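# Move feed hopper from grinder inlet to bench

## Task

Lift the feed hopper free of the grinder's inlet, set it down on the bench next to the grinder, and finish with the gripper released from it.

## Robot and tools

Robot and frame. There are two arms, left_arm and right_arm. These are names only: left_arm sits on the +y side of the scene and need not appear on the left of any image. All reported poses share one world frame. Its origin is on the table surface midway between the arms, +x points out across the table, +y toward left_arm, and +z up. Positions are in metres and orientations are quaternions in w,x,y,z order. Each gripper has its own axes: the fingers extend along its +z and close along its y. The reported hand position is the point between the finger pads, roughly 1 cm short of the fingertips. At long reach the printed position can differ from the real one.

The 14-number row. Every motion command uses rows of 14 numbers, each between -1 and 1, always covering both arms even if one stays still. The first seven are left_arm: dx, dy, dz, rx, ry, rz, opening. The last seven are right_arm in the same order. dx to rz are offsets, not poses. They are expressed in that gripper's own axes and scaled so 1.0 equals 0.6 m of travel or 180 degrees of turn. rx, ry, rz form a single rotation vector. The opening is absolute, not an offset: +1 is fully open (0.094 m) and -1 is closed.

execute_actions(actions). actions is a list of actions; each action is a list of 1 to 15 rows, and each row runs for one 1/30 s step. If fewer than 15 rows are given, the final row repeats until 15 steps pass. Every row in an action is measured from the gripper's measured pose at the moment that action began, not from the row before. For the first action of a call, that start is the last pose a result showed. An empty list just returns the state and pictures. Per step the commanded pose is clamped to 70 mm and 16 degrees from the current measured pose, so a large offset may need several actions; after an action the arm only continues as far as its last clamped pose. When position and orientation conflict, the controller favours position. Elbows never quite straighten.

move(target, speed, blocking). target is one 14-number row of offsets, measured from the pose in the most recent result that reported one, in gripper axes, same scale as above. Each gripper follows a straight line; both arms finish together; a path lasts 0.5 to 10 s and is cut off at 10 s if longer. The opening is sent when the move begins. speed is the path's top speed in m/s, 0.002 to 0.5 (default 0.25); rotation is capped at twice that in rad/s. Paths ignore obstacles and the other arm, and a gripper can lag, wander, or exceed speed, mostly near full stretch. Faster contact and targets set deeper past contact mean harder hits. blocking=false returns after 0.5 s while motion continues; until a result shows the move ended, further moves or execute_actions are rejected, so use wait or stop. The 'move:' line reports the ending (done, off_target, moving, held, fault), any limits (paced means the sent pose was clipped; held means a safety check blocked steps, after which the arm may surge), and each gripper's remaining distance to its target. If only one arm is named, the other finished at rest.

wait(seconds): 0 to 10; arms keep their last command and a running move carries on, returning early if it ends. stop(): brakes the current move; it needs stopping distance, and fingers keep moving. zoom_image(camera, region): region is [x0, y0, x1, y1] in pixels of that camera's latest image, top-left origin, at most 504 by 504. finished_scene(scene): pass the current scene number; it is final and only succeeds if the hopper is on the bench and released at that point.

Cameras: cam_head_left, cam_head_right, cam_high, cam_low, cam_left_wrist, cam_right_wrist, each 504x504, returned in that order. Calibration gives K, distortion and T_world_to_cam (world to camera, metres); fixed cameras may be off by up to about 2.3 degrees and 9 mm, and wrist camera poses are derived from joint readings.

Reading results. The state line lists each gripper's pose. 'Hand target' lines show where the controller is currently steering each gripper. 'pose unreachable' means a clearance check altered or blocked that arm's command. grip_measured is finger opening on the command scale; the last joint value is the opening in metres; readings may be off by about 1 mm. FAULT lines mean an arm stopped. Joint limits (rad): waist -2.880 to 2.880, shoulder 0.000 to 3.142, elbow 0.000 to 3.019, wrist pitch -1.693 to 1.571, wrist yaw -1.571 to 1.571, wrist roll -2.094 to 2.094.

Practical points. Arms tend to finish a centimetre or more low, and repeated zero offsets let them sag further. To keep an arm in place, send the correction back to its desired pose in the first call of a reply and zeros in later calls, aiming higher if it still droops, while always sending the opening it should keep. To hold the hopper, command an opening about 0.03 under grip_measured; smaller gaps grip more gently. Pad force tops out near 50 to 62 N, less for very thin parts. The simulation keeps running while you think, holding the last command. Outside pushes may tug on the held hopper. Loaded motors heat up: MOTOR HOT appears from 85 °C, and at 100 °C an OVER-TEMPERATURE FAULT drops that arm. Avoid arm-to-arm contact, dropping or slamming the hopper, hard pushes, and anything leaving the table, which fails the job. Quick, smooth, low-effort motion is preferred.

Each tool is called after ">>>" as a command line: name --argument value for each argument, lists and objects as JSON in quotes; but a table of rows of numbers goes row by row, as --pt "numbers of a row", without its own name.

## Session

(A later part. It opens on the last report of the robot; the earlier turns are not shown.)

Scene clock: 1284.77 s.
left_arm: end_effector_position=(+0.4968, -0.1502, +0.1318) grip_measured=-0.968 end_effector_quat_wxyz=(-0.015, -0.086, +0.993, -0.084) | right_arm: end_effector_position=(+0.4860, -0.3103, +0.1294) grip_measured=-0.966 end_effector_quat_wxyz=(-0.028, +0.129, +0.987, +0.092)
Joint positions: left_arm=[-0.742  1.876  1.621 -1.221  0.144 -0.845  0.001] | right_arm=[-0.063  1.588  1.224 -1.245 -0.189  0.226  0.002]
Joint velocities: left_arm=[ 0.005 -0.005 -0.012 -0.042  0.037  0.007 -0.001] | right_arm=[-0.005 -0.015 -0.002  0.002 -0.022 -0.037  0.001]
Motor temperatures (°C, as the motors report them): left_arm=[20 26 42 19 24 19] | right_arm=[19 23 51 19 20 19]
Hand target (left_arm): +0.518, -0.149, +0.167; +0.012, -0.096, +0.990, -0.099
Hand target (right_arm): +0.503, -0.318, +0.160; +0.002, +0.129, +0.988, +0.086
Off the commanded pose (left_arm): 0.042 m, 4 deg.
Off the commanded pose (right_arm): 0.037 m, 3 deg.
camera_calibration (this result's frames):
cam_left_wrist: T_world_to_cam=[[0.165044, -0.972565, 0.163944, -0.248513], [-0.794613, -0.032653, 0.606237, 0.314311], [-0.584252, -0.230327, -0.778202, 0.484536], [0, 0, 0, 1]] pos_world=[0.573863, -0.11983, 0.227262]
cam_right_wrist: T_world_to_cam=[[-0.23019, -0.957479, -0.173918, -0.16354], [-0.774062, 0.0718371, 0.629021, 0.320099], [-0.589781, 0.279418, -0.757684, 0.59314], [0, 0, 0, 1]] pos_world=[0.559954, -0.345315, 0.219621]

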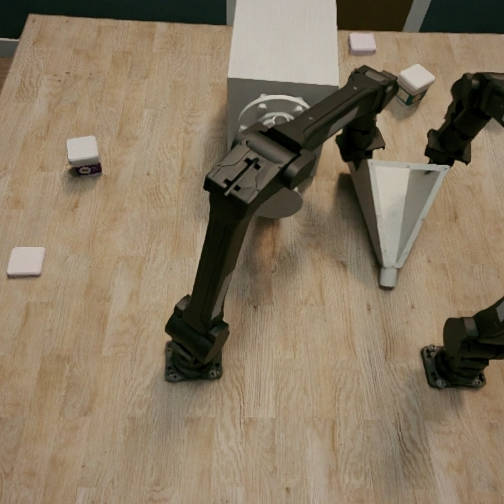

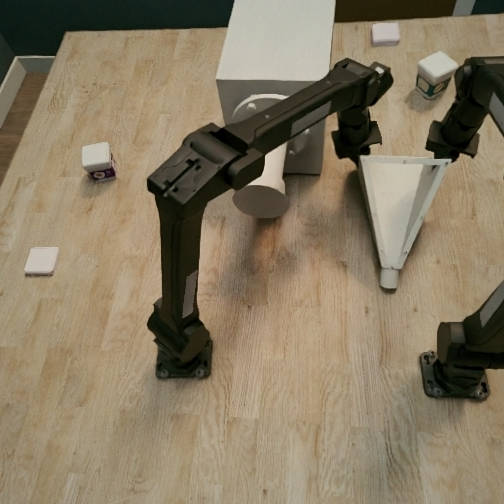

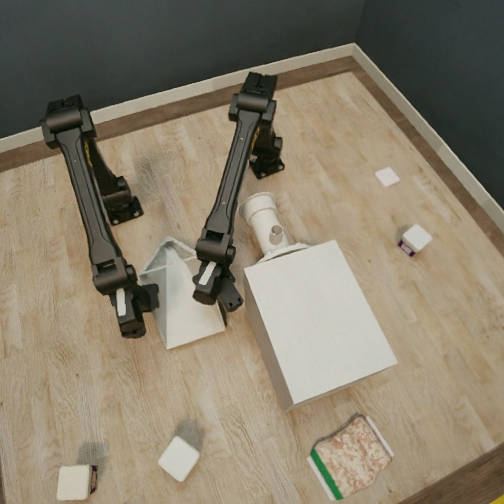

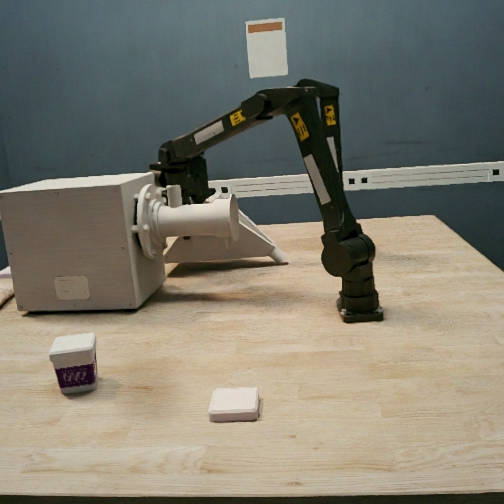

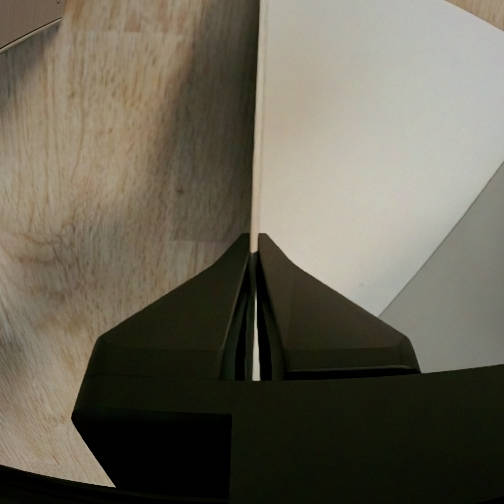

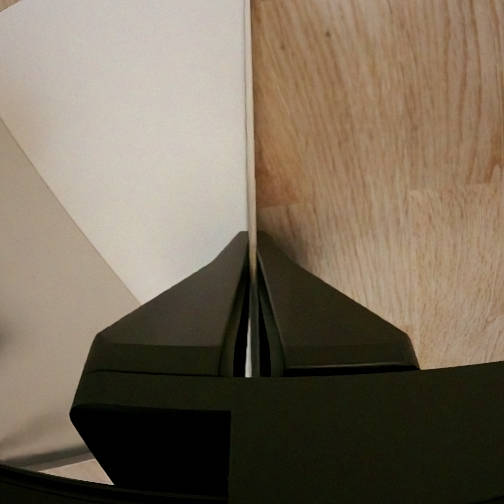

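>>> execute_actions --actions '[[[-0.0396,-0.0141,-0.0418,0.0083,-0.0034,-0.0073,-1,-0.0346,0.0016,-0.0375,0.0043,-0.0061,0.0009,-1]]]'

Scene clock: 1311.13 s.
left_arm: end_effector_position=(+0.4982, -0.1508, +0.1240) grip_measured=-0.968 end_effector_quat_wxyz=(-0.034, -0.088, +0.992, -0.083) | right_arm: end_effector_position=(+0.4878, -0.3109, +0.1221) grip_measured=-0.966 end_effector_quat_wxyz=(-0.045, +0.131, +0.986, +0.090)
Joint positions: left_arm=[-0.735  1.905  1.642 -1.245  0.167 -0.84   0.001] | right_arm=[-0.064  1.62   1.242 -1.266 -0.189  0.225  0.002]
Joint velocities: left_arm=[-0.015  0.015 -0.007 -0.017 -0.022  0.007 -0.001] | right_arm=[-0.005 -0.005 -0.002 -0.002 -0.037  0.007 -0.001]
Motor temperatures (°C, as the motors report them): left_arm=[20 26 42 19 23 19] | right_arm=[19 24 51 19 20 19]
Hand target (left_arm): +0.520, -0.149, +0.157; -0.009, -0.098, +0.990, -0.097
Hand target (right_arm): +0.505, -0.319, +0.150; -0.019, +0.132, +0.988, +0.084
Off the commanded pose (left_arm): 0.041 m, 3 deg.
Off the commanded pose (right_arm): 0.035 m, 3 deg.
camera_calibration (this result's frames):
cam_left_wrist: T_world_to_cam=[[0.171641, -0.972512, 0.157354, -0.250574], [-0.770978, -0.0331657, 0.635998, 0.304552], [-0.613297, -0.23048, -0.755478, 0.490709], [0, 0, 0, 1]] pos_world=[0.578761, -0.120487, 0.216454]
cam_right_wrist: T_world_to_cam=[[-0.236585, -0.957186, -0.166801, -0.162608], [-0.75134, 0.0713838, 0.656043, 0.311573], [-0.616048, 0.280535, -0.736061, 0.59931], [0, 0, 0, 1]] pos_world=[0.564831, -0.346014, 0.2096]

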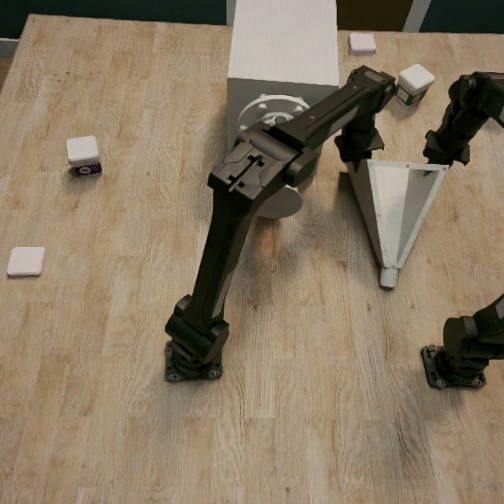

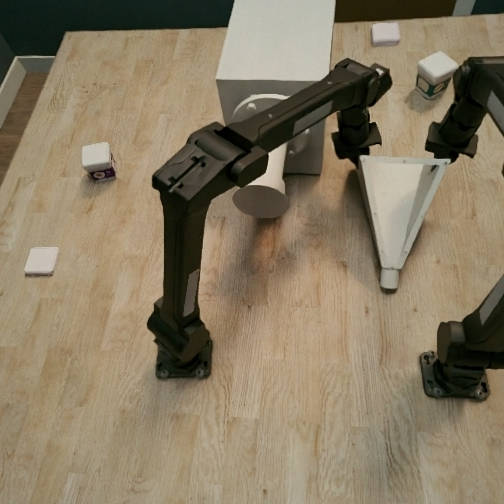

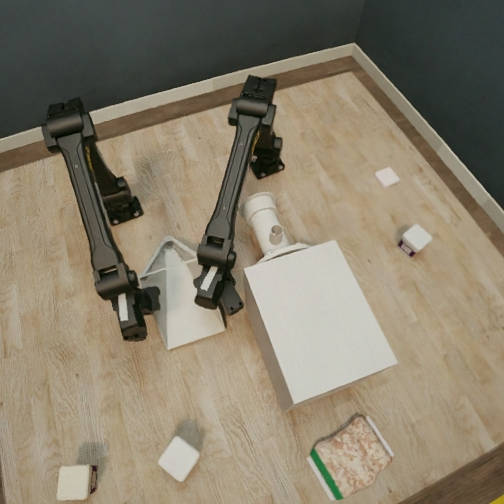

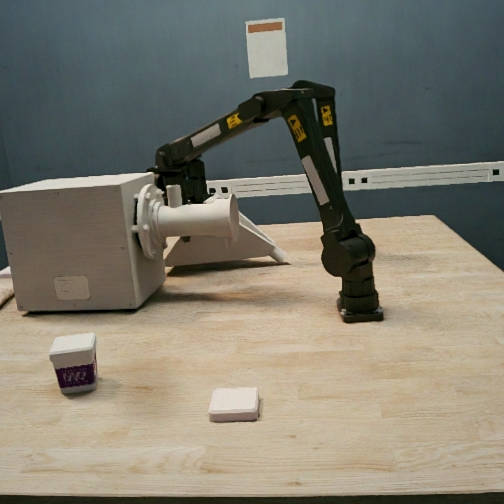

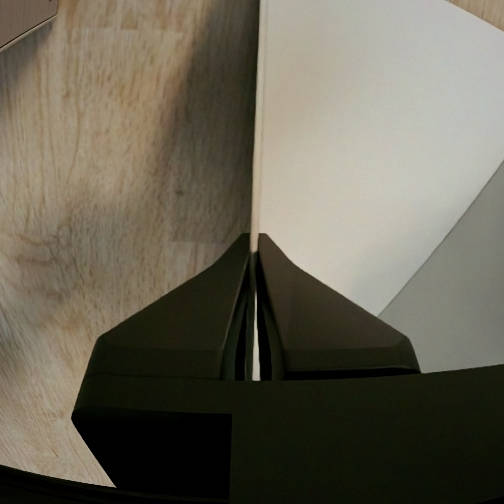

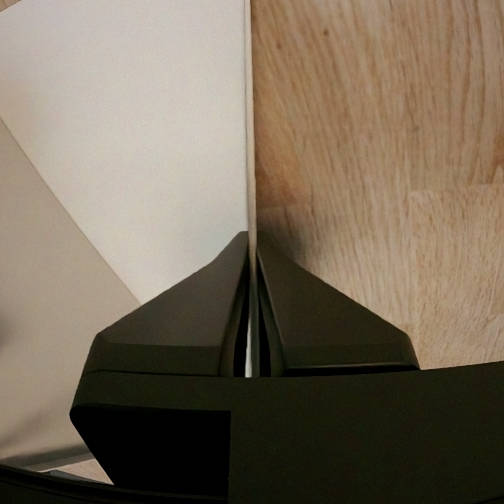

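>>> zoom_image --camera "cam_low" --region '[130, 170, 310, 300]'

>>> zoom_image --camera "cam_high" --region '[110, 220, 290, 380]'

Region (130, 170, 310, 300) of cam_low's 504x504 image, scaled by 2.800, with more detail than that image has.

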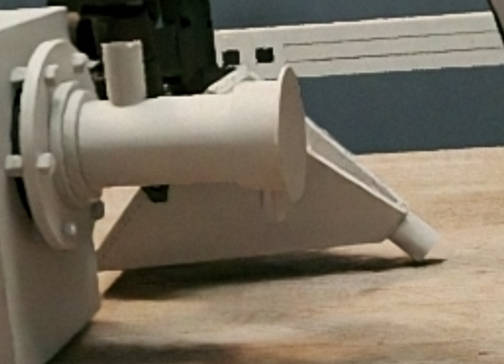

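Region (110, 220, 290, 380) of cam_high's 504x504 image, scaled by 2.800, with more detail than that image has.

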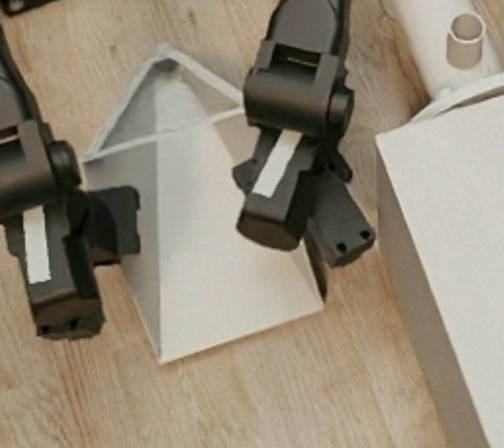

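>>> execute_actions --actions '[[[-0.0375,-0.0125,-0.0435,0.0083,-0.0048,-0.0067,-1,-0.0319,0.0018,-0.0373,0.0040,-0.0062,0.0012,-1]]]'

Scene clock: 1341.47 s.
left_arm: end_effector_position=(+0.4991, -0.1511, +0.1170) grip_measured=-0.968 end_effector_quat_wxyz=(-0.049, -0.090, +0.991, -0.081) | right_arm: end_effector_position=(+0.4891, -0.3110, +0.1156) grip_measured=-0.966 end_effector_quat_wxyz=(-0.061, +0.133, +0.985, +0.089)
Joint positions: left_arm=[-0.729  1.928  1.659 -1.264  0.187 -0.835  0.001] | right_arm=[-0.064  1.649  1.258 -1.284 -0.189  0.225  0.002]
Joint velocities: left_arm=[-0.005 -0.015  0.022 -0.002  0.022 -0.037 -0.   ] | right_arm=[ 0.005 -0.005 -0.007  0.007 -0.066 -0.081 -0.001]
Motor temperatures (°C, as the motors report them): left_arm=[20 26 42 19 22 19] | right_arm=[19 24 51 19 20 19]
Hand target (left_arm): +0.521, -0.149, +0.149; -0.026, -0.100, +0.990, -0.095
Hand target (right_arm): +0.506, -0.319, +0.142; -0.036, +0.134, +0.987, +0.083
Off the commanded pose (left_arm): 0.040 m, 3 deg.
Off the commanded pose (right_arm): 0.033 m, 3 deg.
camera_calibration (this result's frames):
cam_left_wrist: T_world_to_cam=[[0.177161, -0.972491, 0.151245, -0.251917], [-0.75041, -0.034044, 0.660095, 0.296502], [-0.636788, -0.230439, -0.735798, 0.495423], [0, 0, 0, 1]] pos_world=[0.582608, -0.120728, 0.206913]
cam_right_wrist: T_world_to_cam=[[-0.242137, -0.956785, -0.161033, -0.1613], [-0.730449, 0.0705235, 0.679317, 0.303639], [-0.638603, 0.282114, -0.715959, 0.604521], [0, 0, 0, 1]] pos_world=[0.568785, -0.346287, 0.20057]

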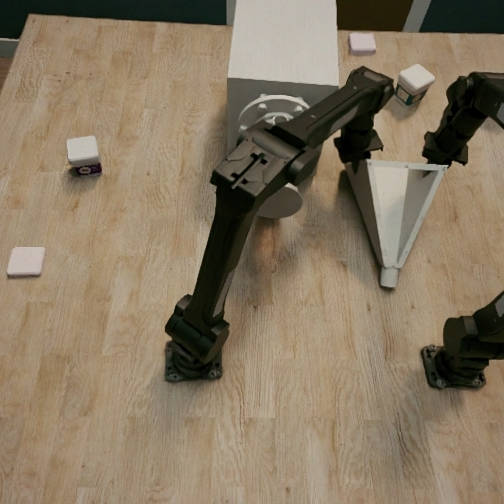

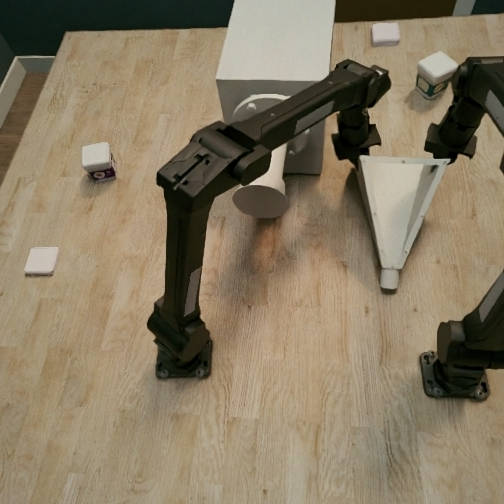

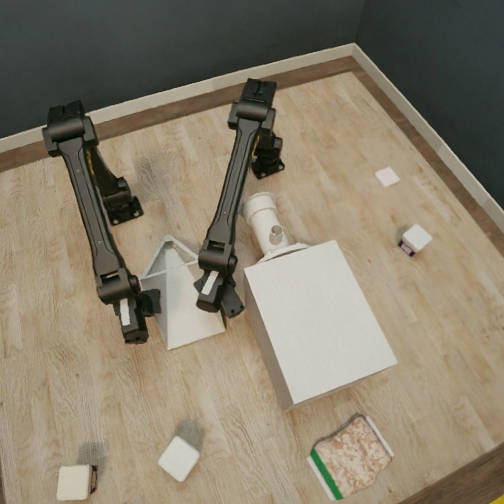

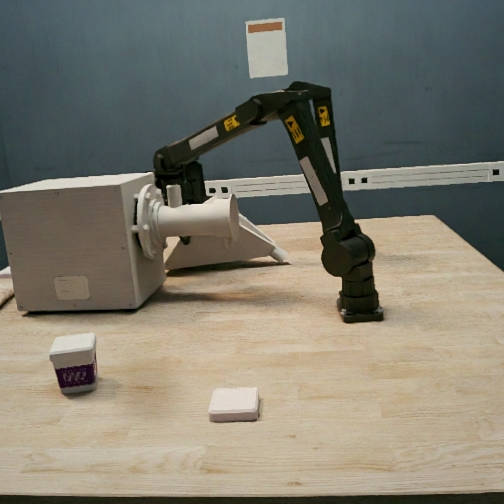

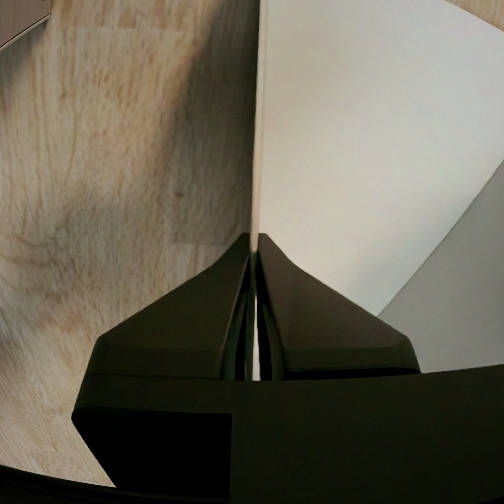

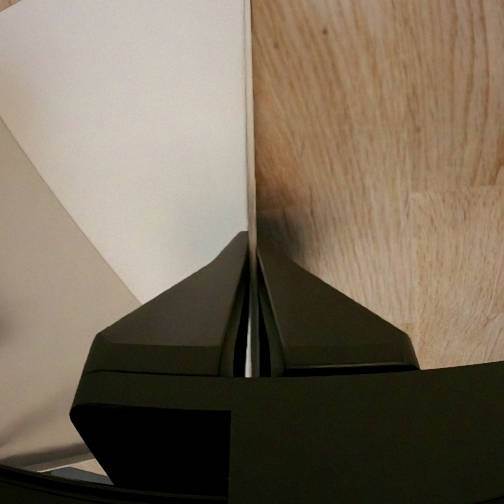

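>>> zoom_image --camera "cam_low" --region '[140, 200, 300, 300]'

>>> zoom_image --camera "cam_high" --region '[120, 230, 280, 370]'

Region (140, 200, 300, 300) of cam_low's 504x504 image, scaled by 3.150, with more detail than that image has; it fills the top 315 rows of this view, and the rest is white.

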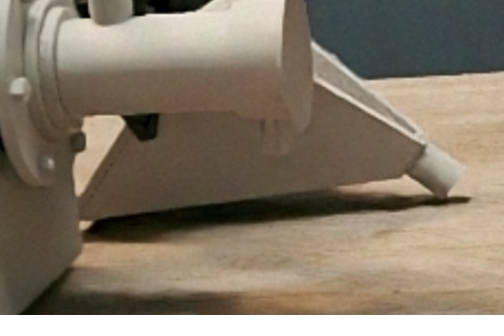

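Region (120, 230, 280, 370) of cam_high's 504x504 image, scaled by 3.150, with more detail than that image has; it fills the top 441 rows of this view, and the rest is white.

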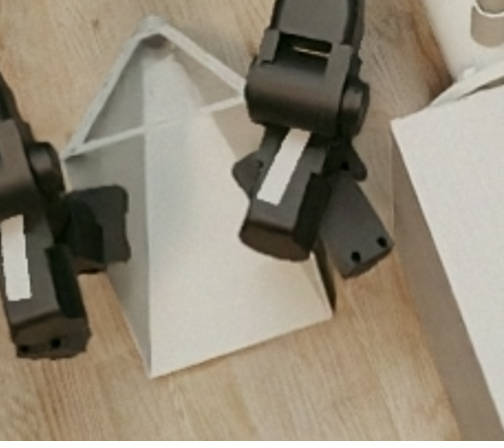

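>>> execute_actions --actions '[[[-0.0348,-0.0108,-0.0464,0.0088,-0.0062,-0.0061,-1,-0.0288,0.0014,-0.0388,0.0034,-0.0083,0.0009,-1]]]'

Scene clock: 1366.20 s.
left_arm: end_effector_position=(+0.4993, -0.1511, +0.1120) grip_measured=-0.968 end_effector_quat_wxyz=(-0.061, -0.091, +0.991, -0.080) | right_arm: end_effector_position=(+0.4892, -0.3109, +0.1107) grip_measured=-0.966 end_effector_quat_wxyz=(-0.072, +0.134, +0.985, +0.088)
Joint positions: left_arm=[-0.725  1.944  1.668 -1.277  0.201 -0.832  0.001] | right_arm=[-0.064  1.667  1.266 -1.295 -0.19   0.225  0.002]
Joint velocities: left_arm=[-0.015 -0.015 -0.012 -0.002 -0.037  0.007  0.001] | right_arm=[-0.015 -0.005 -0.022 -0.002  0.051 -0.037 -0.   ]
Motor temperatures (°C, as the motors report them): left_arm=[20 27 42 19 22 19] | right_arm=[19 24 50 19 20 19]
Hand target (left_arm): +0.521, -0.148, +0.143; -0.039, -0.101, +0.990, -0.094
Hand target (right_arm): +0.506, -0.319, +0.136; -0.048, +0.135, +0.986, +0.082
Off the commanded pose (left_arm): 0.039 m, 3 deg.
Off the commanded pose (right_arm): 0.033 m, 3 deg.
camera_calibration (this result's frames):
cam_left_wrist: T_world_to_cam=[[0.180651, -0.972392, 0.147715, -0.252545], [-0.735027, -0.0336811, 0.6772, 0.290352], [-0.653529, -0.230912, -0.720819, 0.498428], [0, 0, 0, 1]] pos_world=[0.584777, -0.1207, 0.199955]
cam_right_wrist: T_world_to_cam=[[-0.245571, -0.956602, -0.156867, -0.160718], [-0.715784, 0.0698101, 0.694823, 0.297919], [-0.653719, 0.282911, -0.701864, 0.607189], [0, 0, 0, 1]] pos_world=[0.570709, -0.346322, 0.193952]

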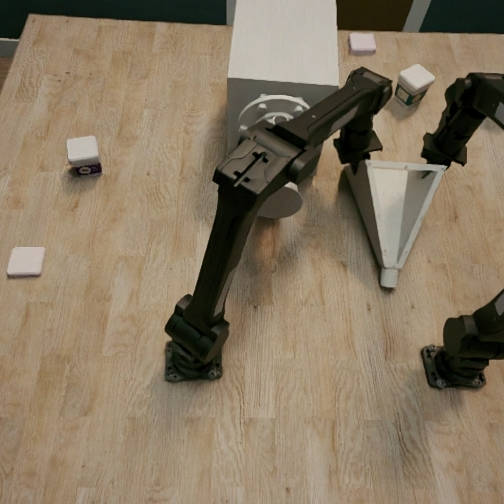

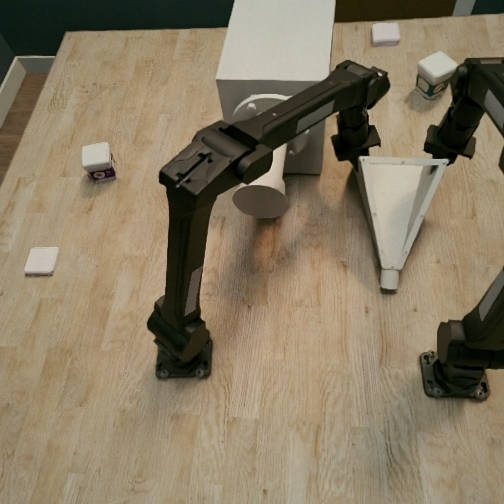

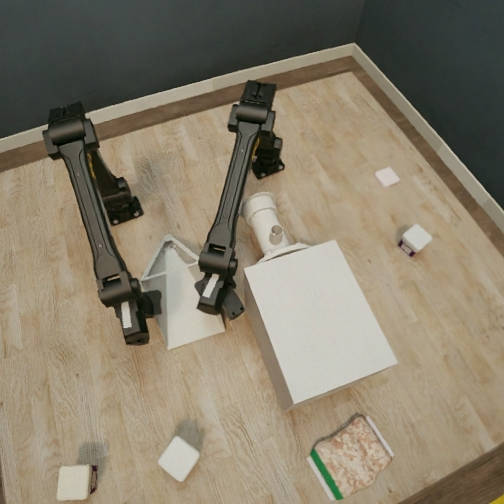

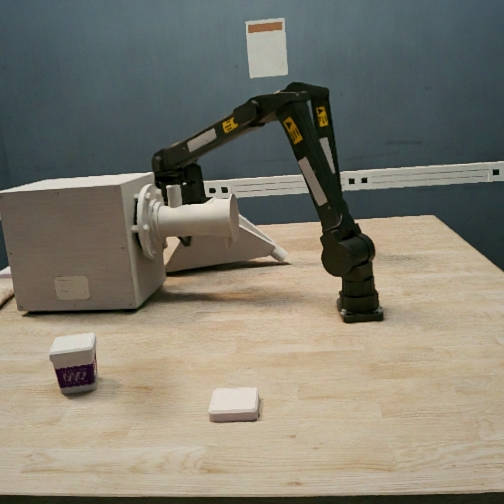

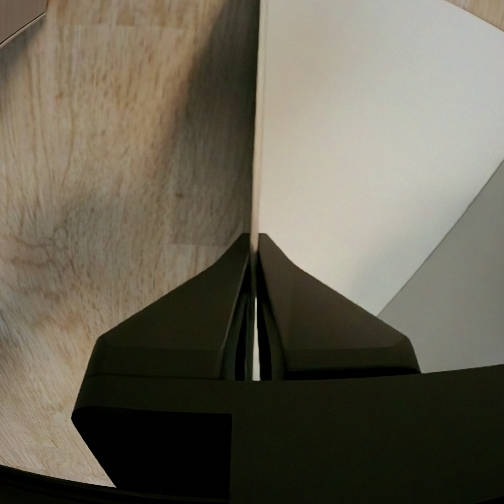

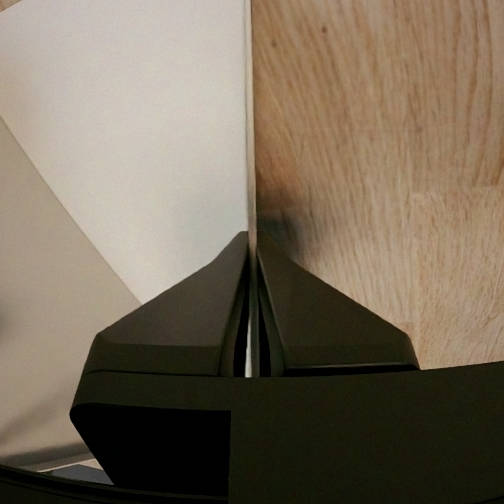

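>>> zoom_image --camera "cam_low" --region '[140, 200, 300, 300]'

>>> zoom_image --camera "cam_high" --region '[120, 230, 280, 370]'

Region (140, 200, 300, 300) of cam_low's 504x504 image, scaled by 3.150, with more detail than that image has; it fills the top 315 rows of this view, and the rest is white.

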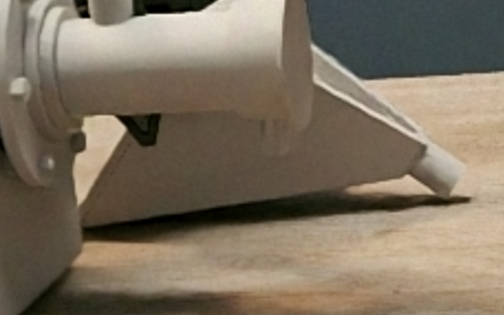

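Region (120, 230, 280, 370) of cam_high's 504x504 image, scaled by 3.150, with more detail than that image has; it fills the top 441 rows of this view, and the rest is white.

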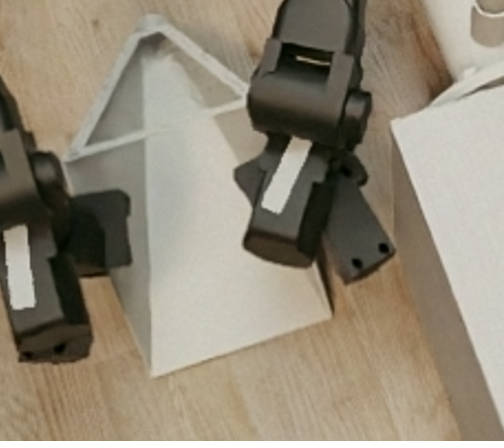

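>>> execute_actions --actions '[[[-0.0316,-0.0101,-0.0454,0.0093,-0.0082,-0.0057,-1,-0.0264,0.0005,-0.0375,0.0029,-0.0104,0.0005,-1]]]'

Scene clock: 1393.77 s.
left_arm: end_effector_position=(+0.4985, -0.1513, +0.1071) grip_measured=-0.968 end_effector_quat_wxyz=(-0.068, -0.091, +0.990, -0.080) | right_arm: end_effector_position=(+0.4885, -0.3109, +0.1061) grip_measured=-0.966 end_effector_quat_wxyz=(-0.078, +0.134, +0.984, +0.087)
Joint positions: left_arm=[-0.723  1.953  1.668 -1.278  0.21  -0.83   0.001] | right_arm=[-0.064  1.678  1.266 -1.297 -0.19   0.225  0.002]
Joint velocities: left_arm=[ 0.005  0.005 -0.002 -0.012 -0.007 -0.022 -0.001] | right_arm=[ 0.005 -0.005 -0.002 -0.002  0.007  0.037  0.001]
Motor temperatures (°C, as the motors report them): left_arm=[20 27 42 19 22 19] | right_arm=[19 24 50 19 20 19]
Hand target (left_arm): +0.520, -0.148, +0.137; -0.047, -0.101, +0.989, -0.093
Hand target (right_arm): +0.505, -0.319, +0.130; -0.056, +0.136, +0.986, +0.081
Off the commanded pose (left_arm): 0.038 m, 3 deg.
Off the commanded pose (right_arm): 0.031 m, 3 deg.
camera_calibration (this result's frames):
cam_left_wrist: T_world_to_cam=[[0.182965, -0.972192, 0.146173, -0.252823], [-0.725571, -0.0332064, 0.687345, 0.287374], [-0.663378, -0.231819, -0.71147, 0.498086], [0, 0, 0, 1]] pos_world=[0.585187, -0.120785, 0.193804]
cam_right_wrist: T_world_to_cam=[[-0.247586, -0.956536, -0.154081, -0.160886], [-0.706717, 0.0695104, 0.704073, 0.295131], [-0.662761, 0.28321, -0.69321, 0.607061], [0, 0, 0, 1]] pos_world=[0.571077, -0.346334, 0.188237]

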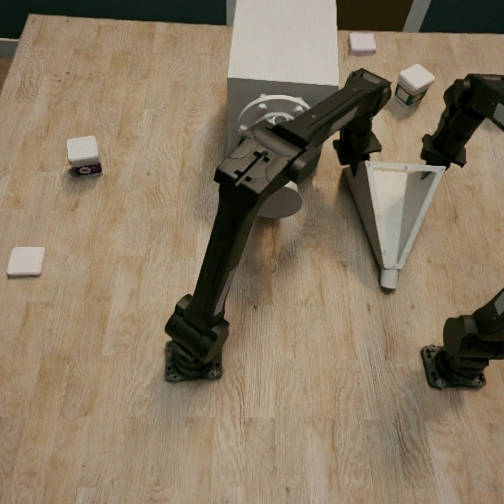

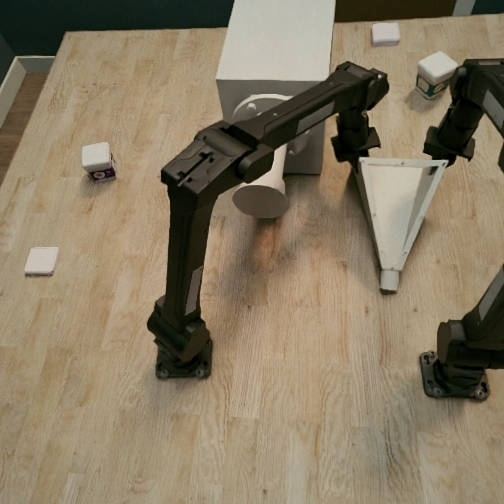

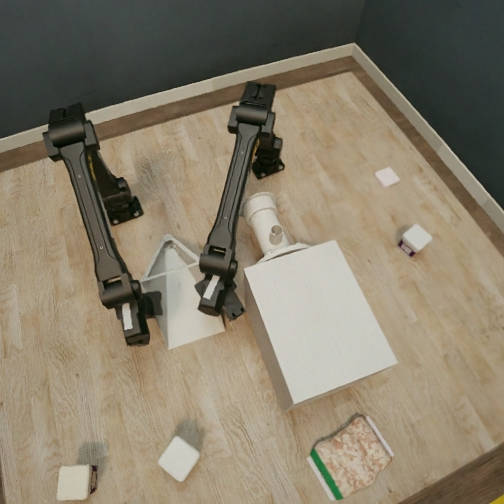

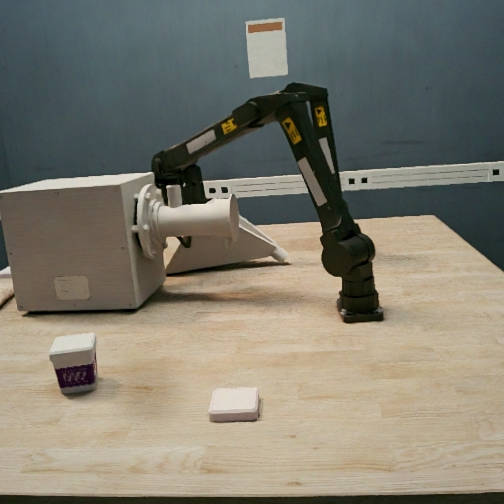

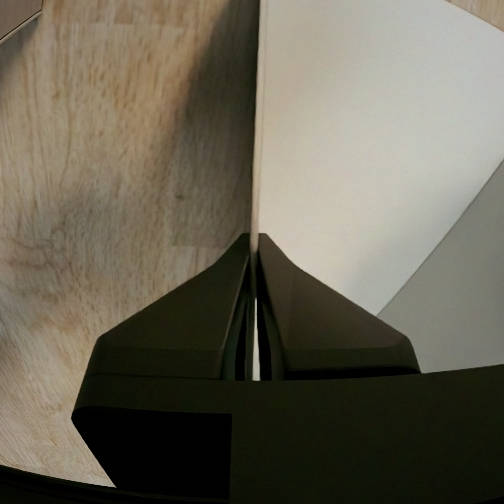

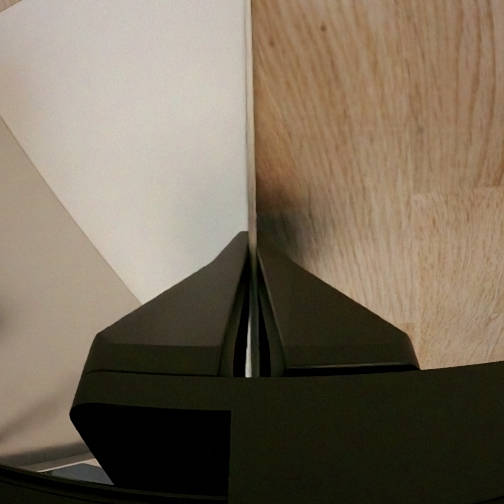

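>>> zoom_image --camera "cam_low" --region '[140, 200, 300, 300]'

>>> zoom_image --camera "cam_head_right" --region '[320, 80, 504, 310]'

Region (140, 200, 300, 300) of cam_low's 504x504 image, scaled by 3.150, with more detail than that image has; it fills the top 315 rows of this view, and the rest is white.

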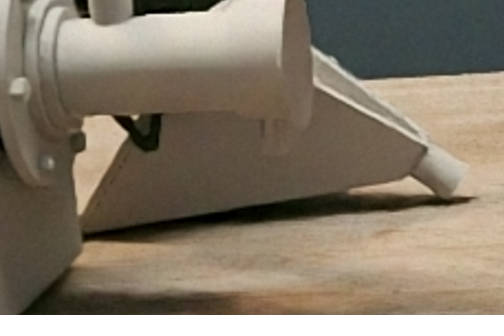

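Region (320, 80, 504, 310) of cam_head_right's 504x504 image, scaled by 2.191, with more detail than that image has; it fills the left 403 columns of this view, and the rest is white.

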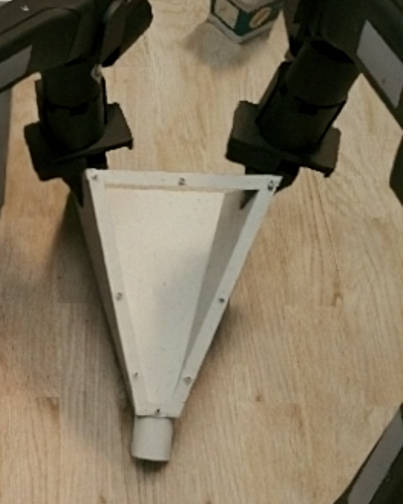

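>>> execute_actions --actions '[[[-0.0308,-0.0100,-0.0458,0.0087,-0.0077,-0.0057,-1,-0.0255,0.0002,-0.0372,0.0031,-0.0092,0.0012,-1]]]'

Scene clock: 1424.73 s.
left_arm: end_effector_position=(+0.4981, -0.1511, +0.1053) grip_measured=-0.968 end_effector_quat_wxyz=(-0.073, -0.091, +0.990, -0.081) | right_arm: end_effector_position=(+0.4879, -0.3109, +0.1046) grip_measured=-0.966 end_effector_quat_wxyz=(-0.082, +0.135, +0.984, +0.087)
Joint positions: left_arm=[-0.721  1.958  1.67  -1.283  0.217 -0.827  0.001] | right_arm=[-0.064  1.684  1.268 -1.303 -0.19   0.225  0.002]
Joint velocities: left_arm=[-0.015 -0.005 -0.012  0.017 -0.007  0.022  0.   ] | right_arm=[ 0.005 -0.015 -0.002 -0.017 -0.022 -0.051 -0.001]
Motor temperatures (°C, as the motors report them): left_arm=[20 27 42 19 21 19] | right_arm=[19 24 50 19 20 19]
Hand target (left_arm): +0.519, -0.148, +0.132; -0.055, -0.102, +0.989, -0.093
Hand target (right_arm): +0.505, -0.319, +0.125; -0.064, +0.137, +0.985, +0.080
Off the commanded pose (left_arm): 0.035 m, 3 deg.
Off the commanded pose (right_arm): 0.029 m, 2 deg.
camera_calibration (this result's frames):
cam_left_wrist: T_world_to_cam=[[0.183299, -0.972129, 0.146176, -0.252521], [-0.718958, -0.0311539, 0.694355, 0.284606], [-0.670448, -0.232369, -0.70463, 0.499379], [0, 0, 0, 1]] pos_world=[0.585715, -0.120576, 0.191172]
cam_right_wrist: T_world_to_cam=[[-0.249353, -0.956405, -0.152029, -0.160564], [-0.700167, 0.0695935, 0.710579, 0.291904], [-0.669022, 0.28363, -0.686996, 0.608138], [0, 0, 0, 1]] pos_world=[0.571202, -0.346365, 0.185957]

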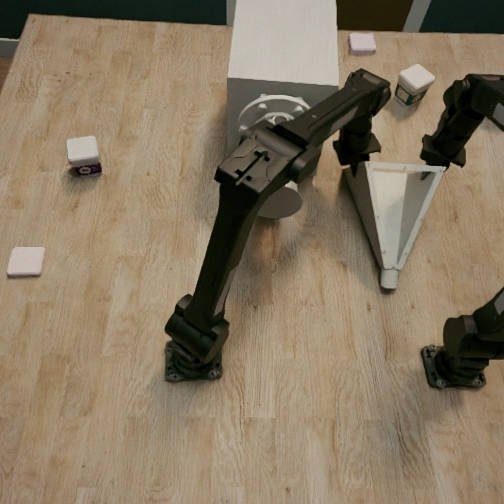

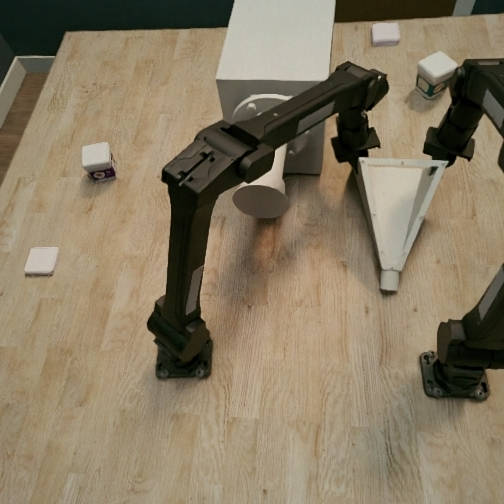

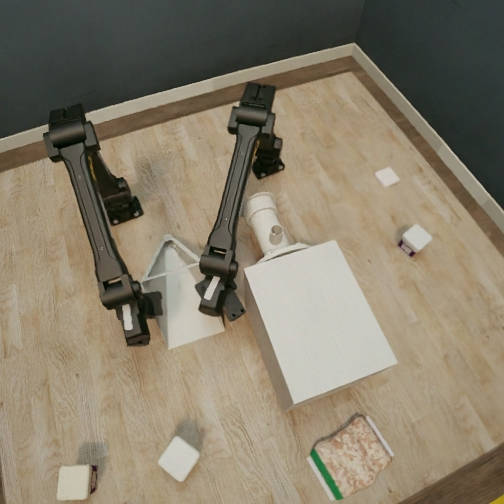

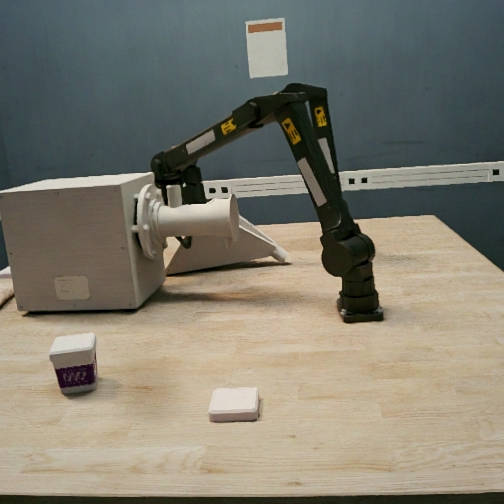

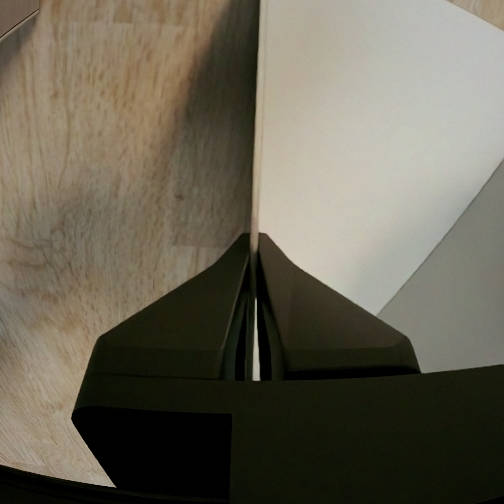

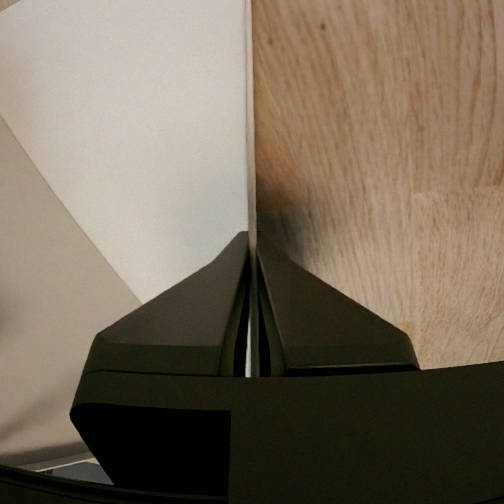

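>>> execute_actions --actions '[[[-0.0199,-0.0062,-0.0348,0.0060,-0.0075,-0.0036,-1,-0.0171,0.0009,-0.0255,0.0018,-0.0080,0.0003,-1]]]'

Scene clock: 1456.27 s.
left_arm: end_effector_position=(+0.4981, -0.1511, +0.1053) grip_measured=-0.968 end_effector_quat_wxyz=(-0.073, -0.091, +0.990, -0.081) | right_arm: end_effector_position=(+0.4879, -0.3108, +0.1046) grip_measured=-0.966 end_effector_quat_wxyz=(-0.083, +0.135, +0.984, +0.087)
Joint positions: left_arm=[-0.721  1.958  1.67  -1.283  0.217 -0.827  0.001] | right_arm=[-0.064  1.684  1.268 -1.303 -0.19   0.225  0.002]
Joint velocities: left_arm=[ 0.005  0.005  0.017 -0.012  0.022  0.051  0.001] | right_arm=[-0.005  0.005  0.017  0.017 -0.051 -0.022  0.   ]
Motor temperatures (°C, as the motors report them): left_arm=[21 27 41 19 21 19] | right_arm=[19 24 50 19 20 19]
Hand target (left_arm): +0.512, -0.149, +0.124; -0.060, -0.098, +0.989, -0.089
Hand target (right_arm): +0.499, -0.316, +0.118; -0.070, +0.136, +0.985, +0.082
Off the commanded pose (left_arm): 0.024 m, 2 deg.
Off the commanded pose (right_arm): 0.018 m, 1 deg.
camera_calibration (this result's frames):
cam_left_wrist: T_world_to_cam=[[0.182927, -0.97219, 0.146236, -0.252351], [-0.719015, -0.0308519, 0.694309, 0.284685], [-0.670488, -0.232154, -0.704663, 0.499435], [0, 0, 0, 1]] pos_world=[0.58572, -0.120604, 0.191177]
cam_right_wrist: T_world_to_cam=[[-0.249457, -0.956262, -0.152757, -0.160264], [-0.700177, 0.0691366, 0.710614, 0.291742], [-0.668972, 0.284224, -0.686799, 0.608263], [0, 0, 0, 1]] pos_world=[0.571204, -0.346307, 0.185957]

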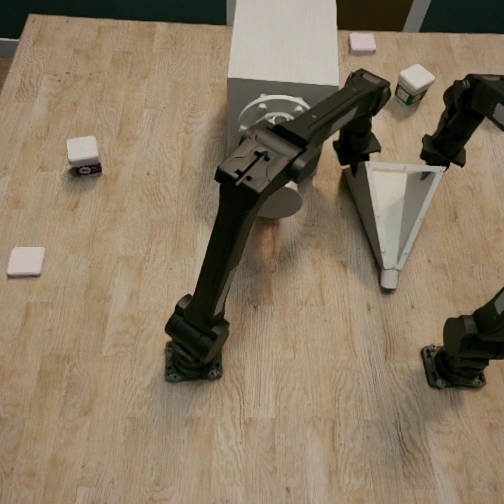

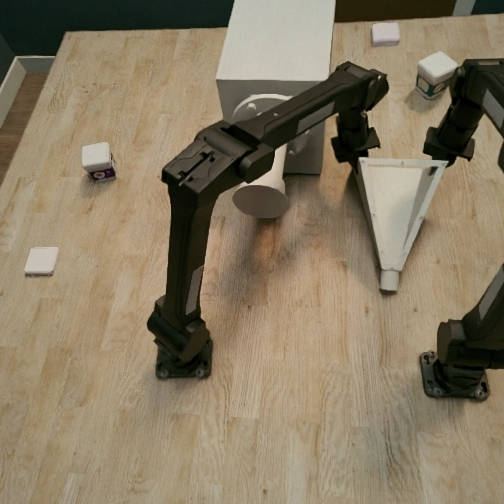

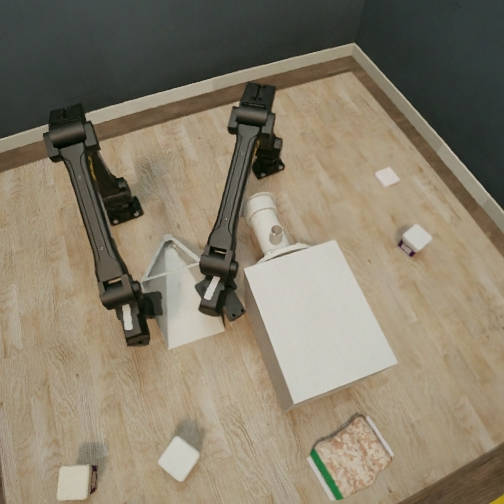

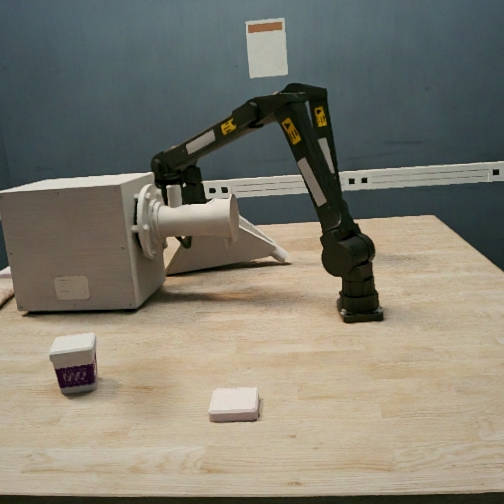

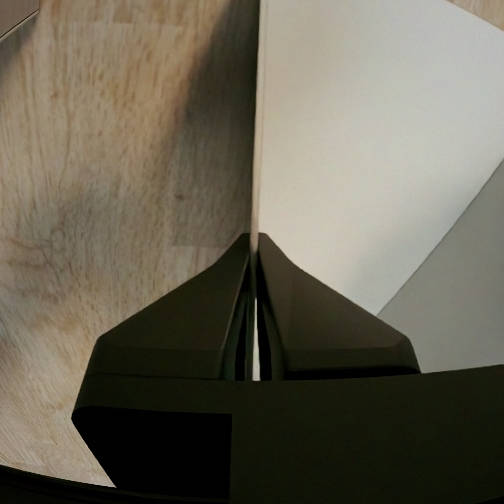

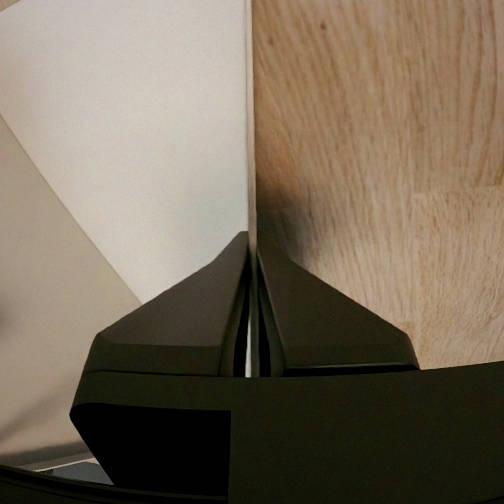

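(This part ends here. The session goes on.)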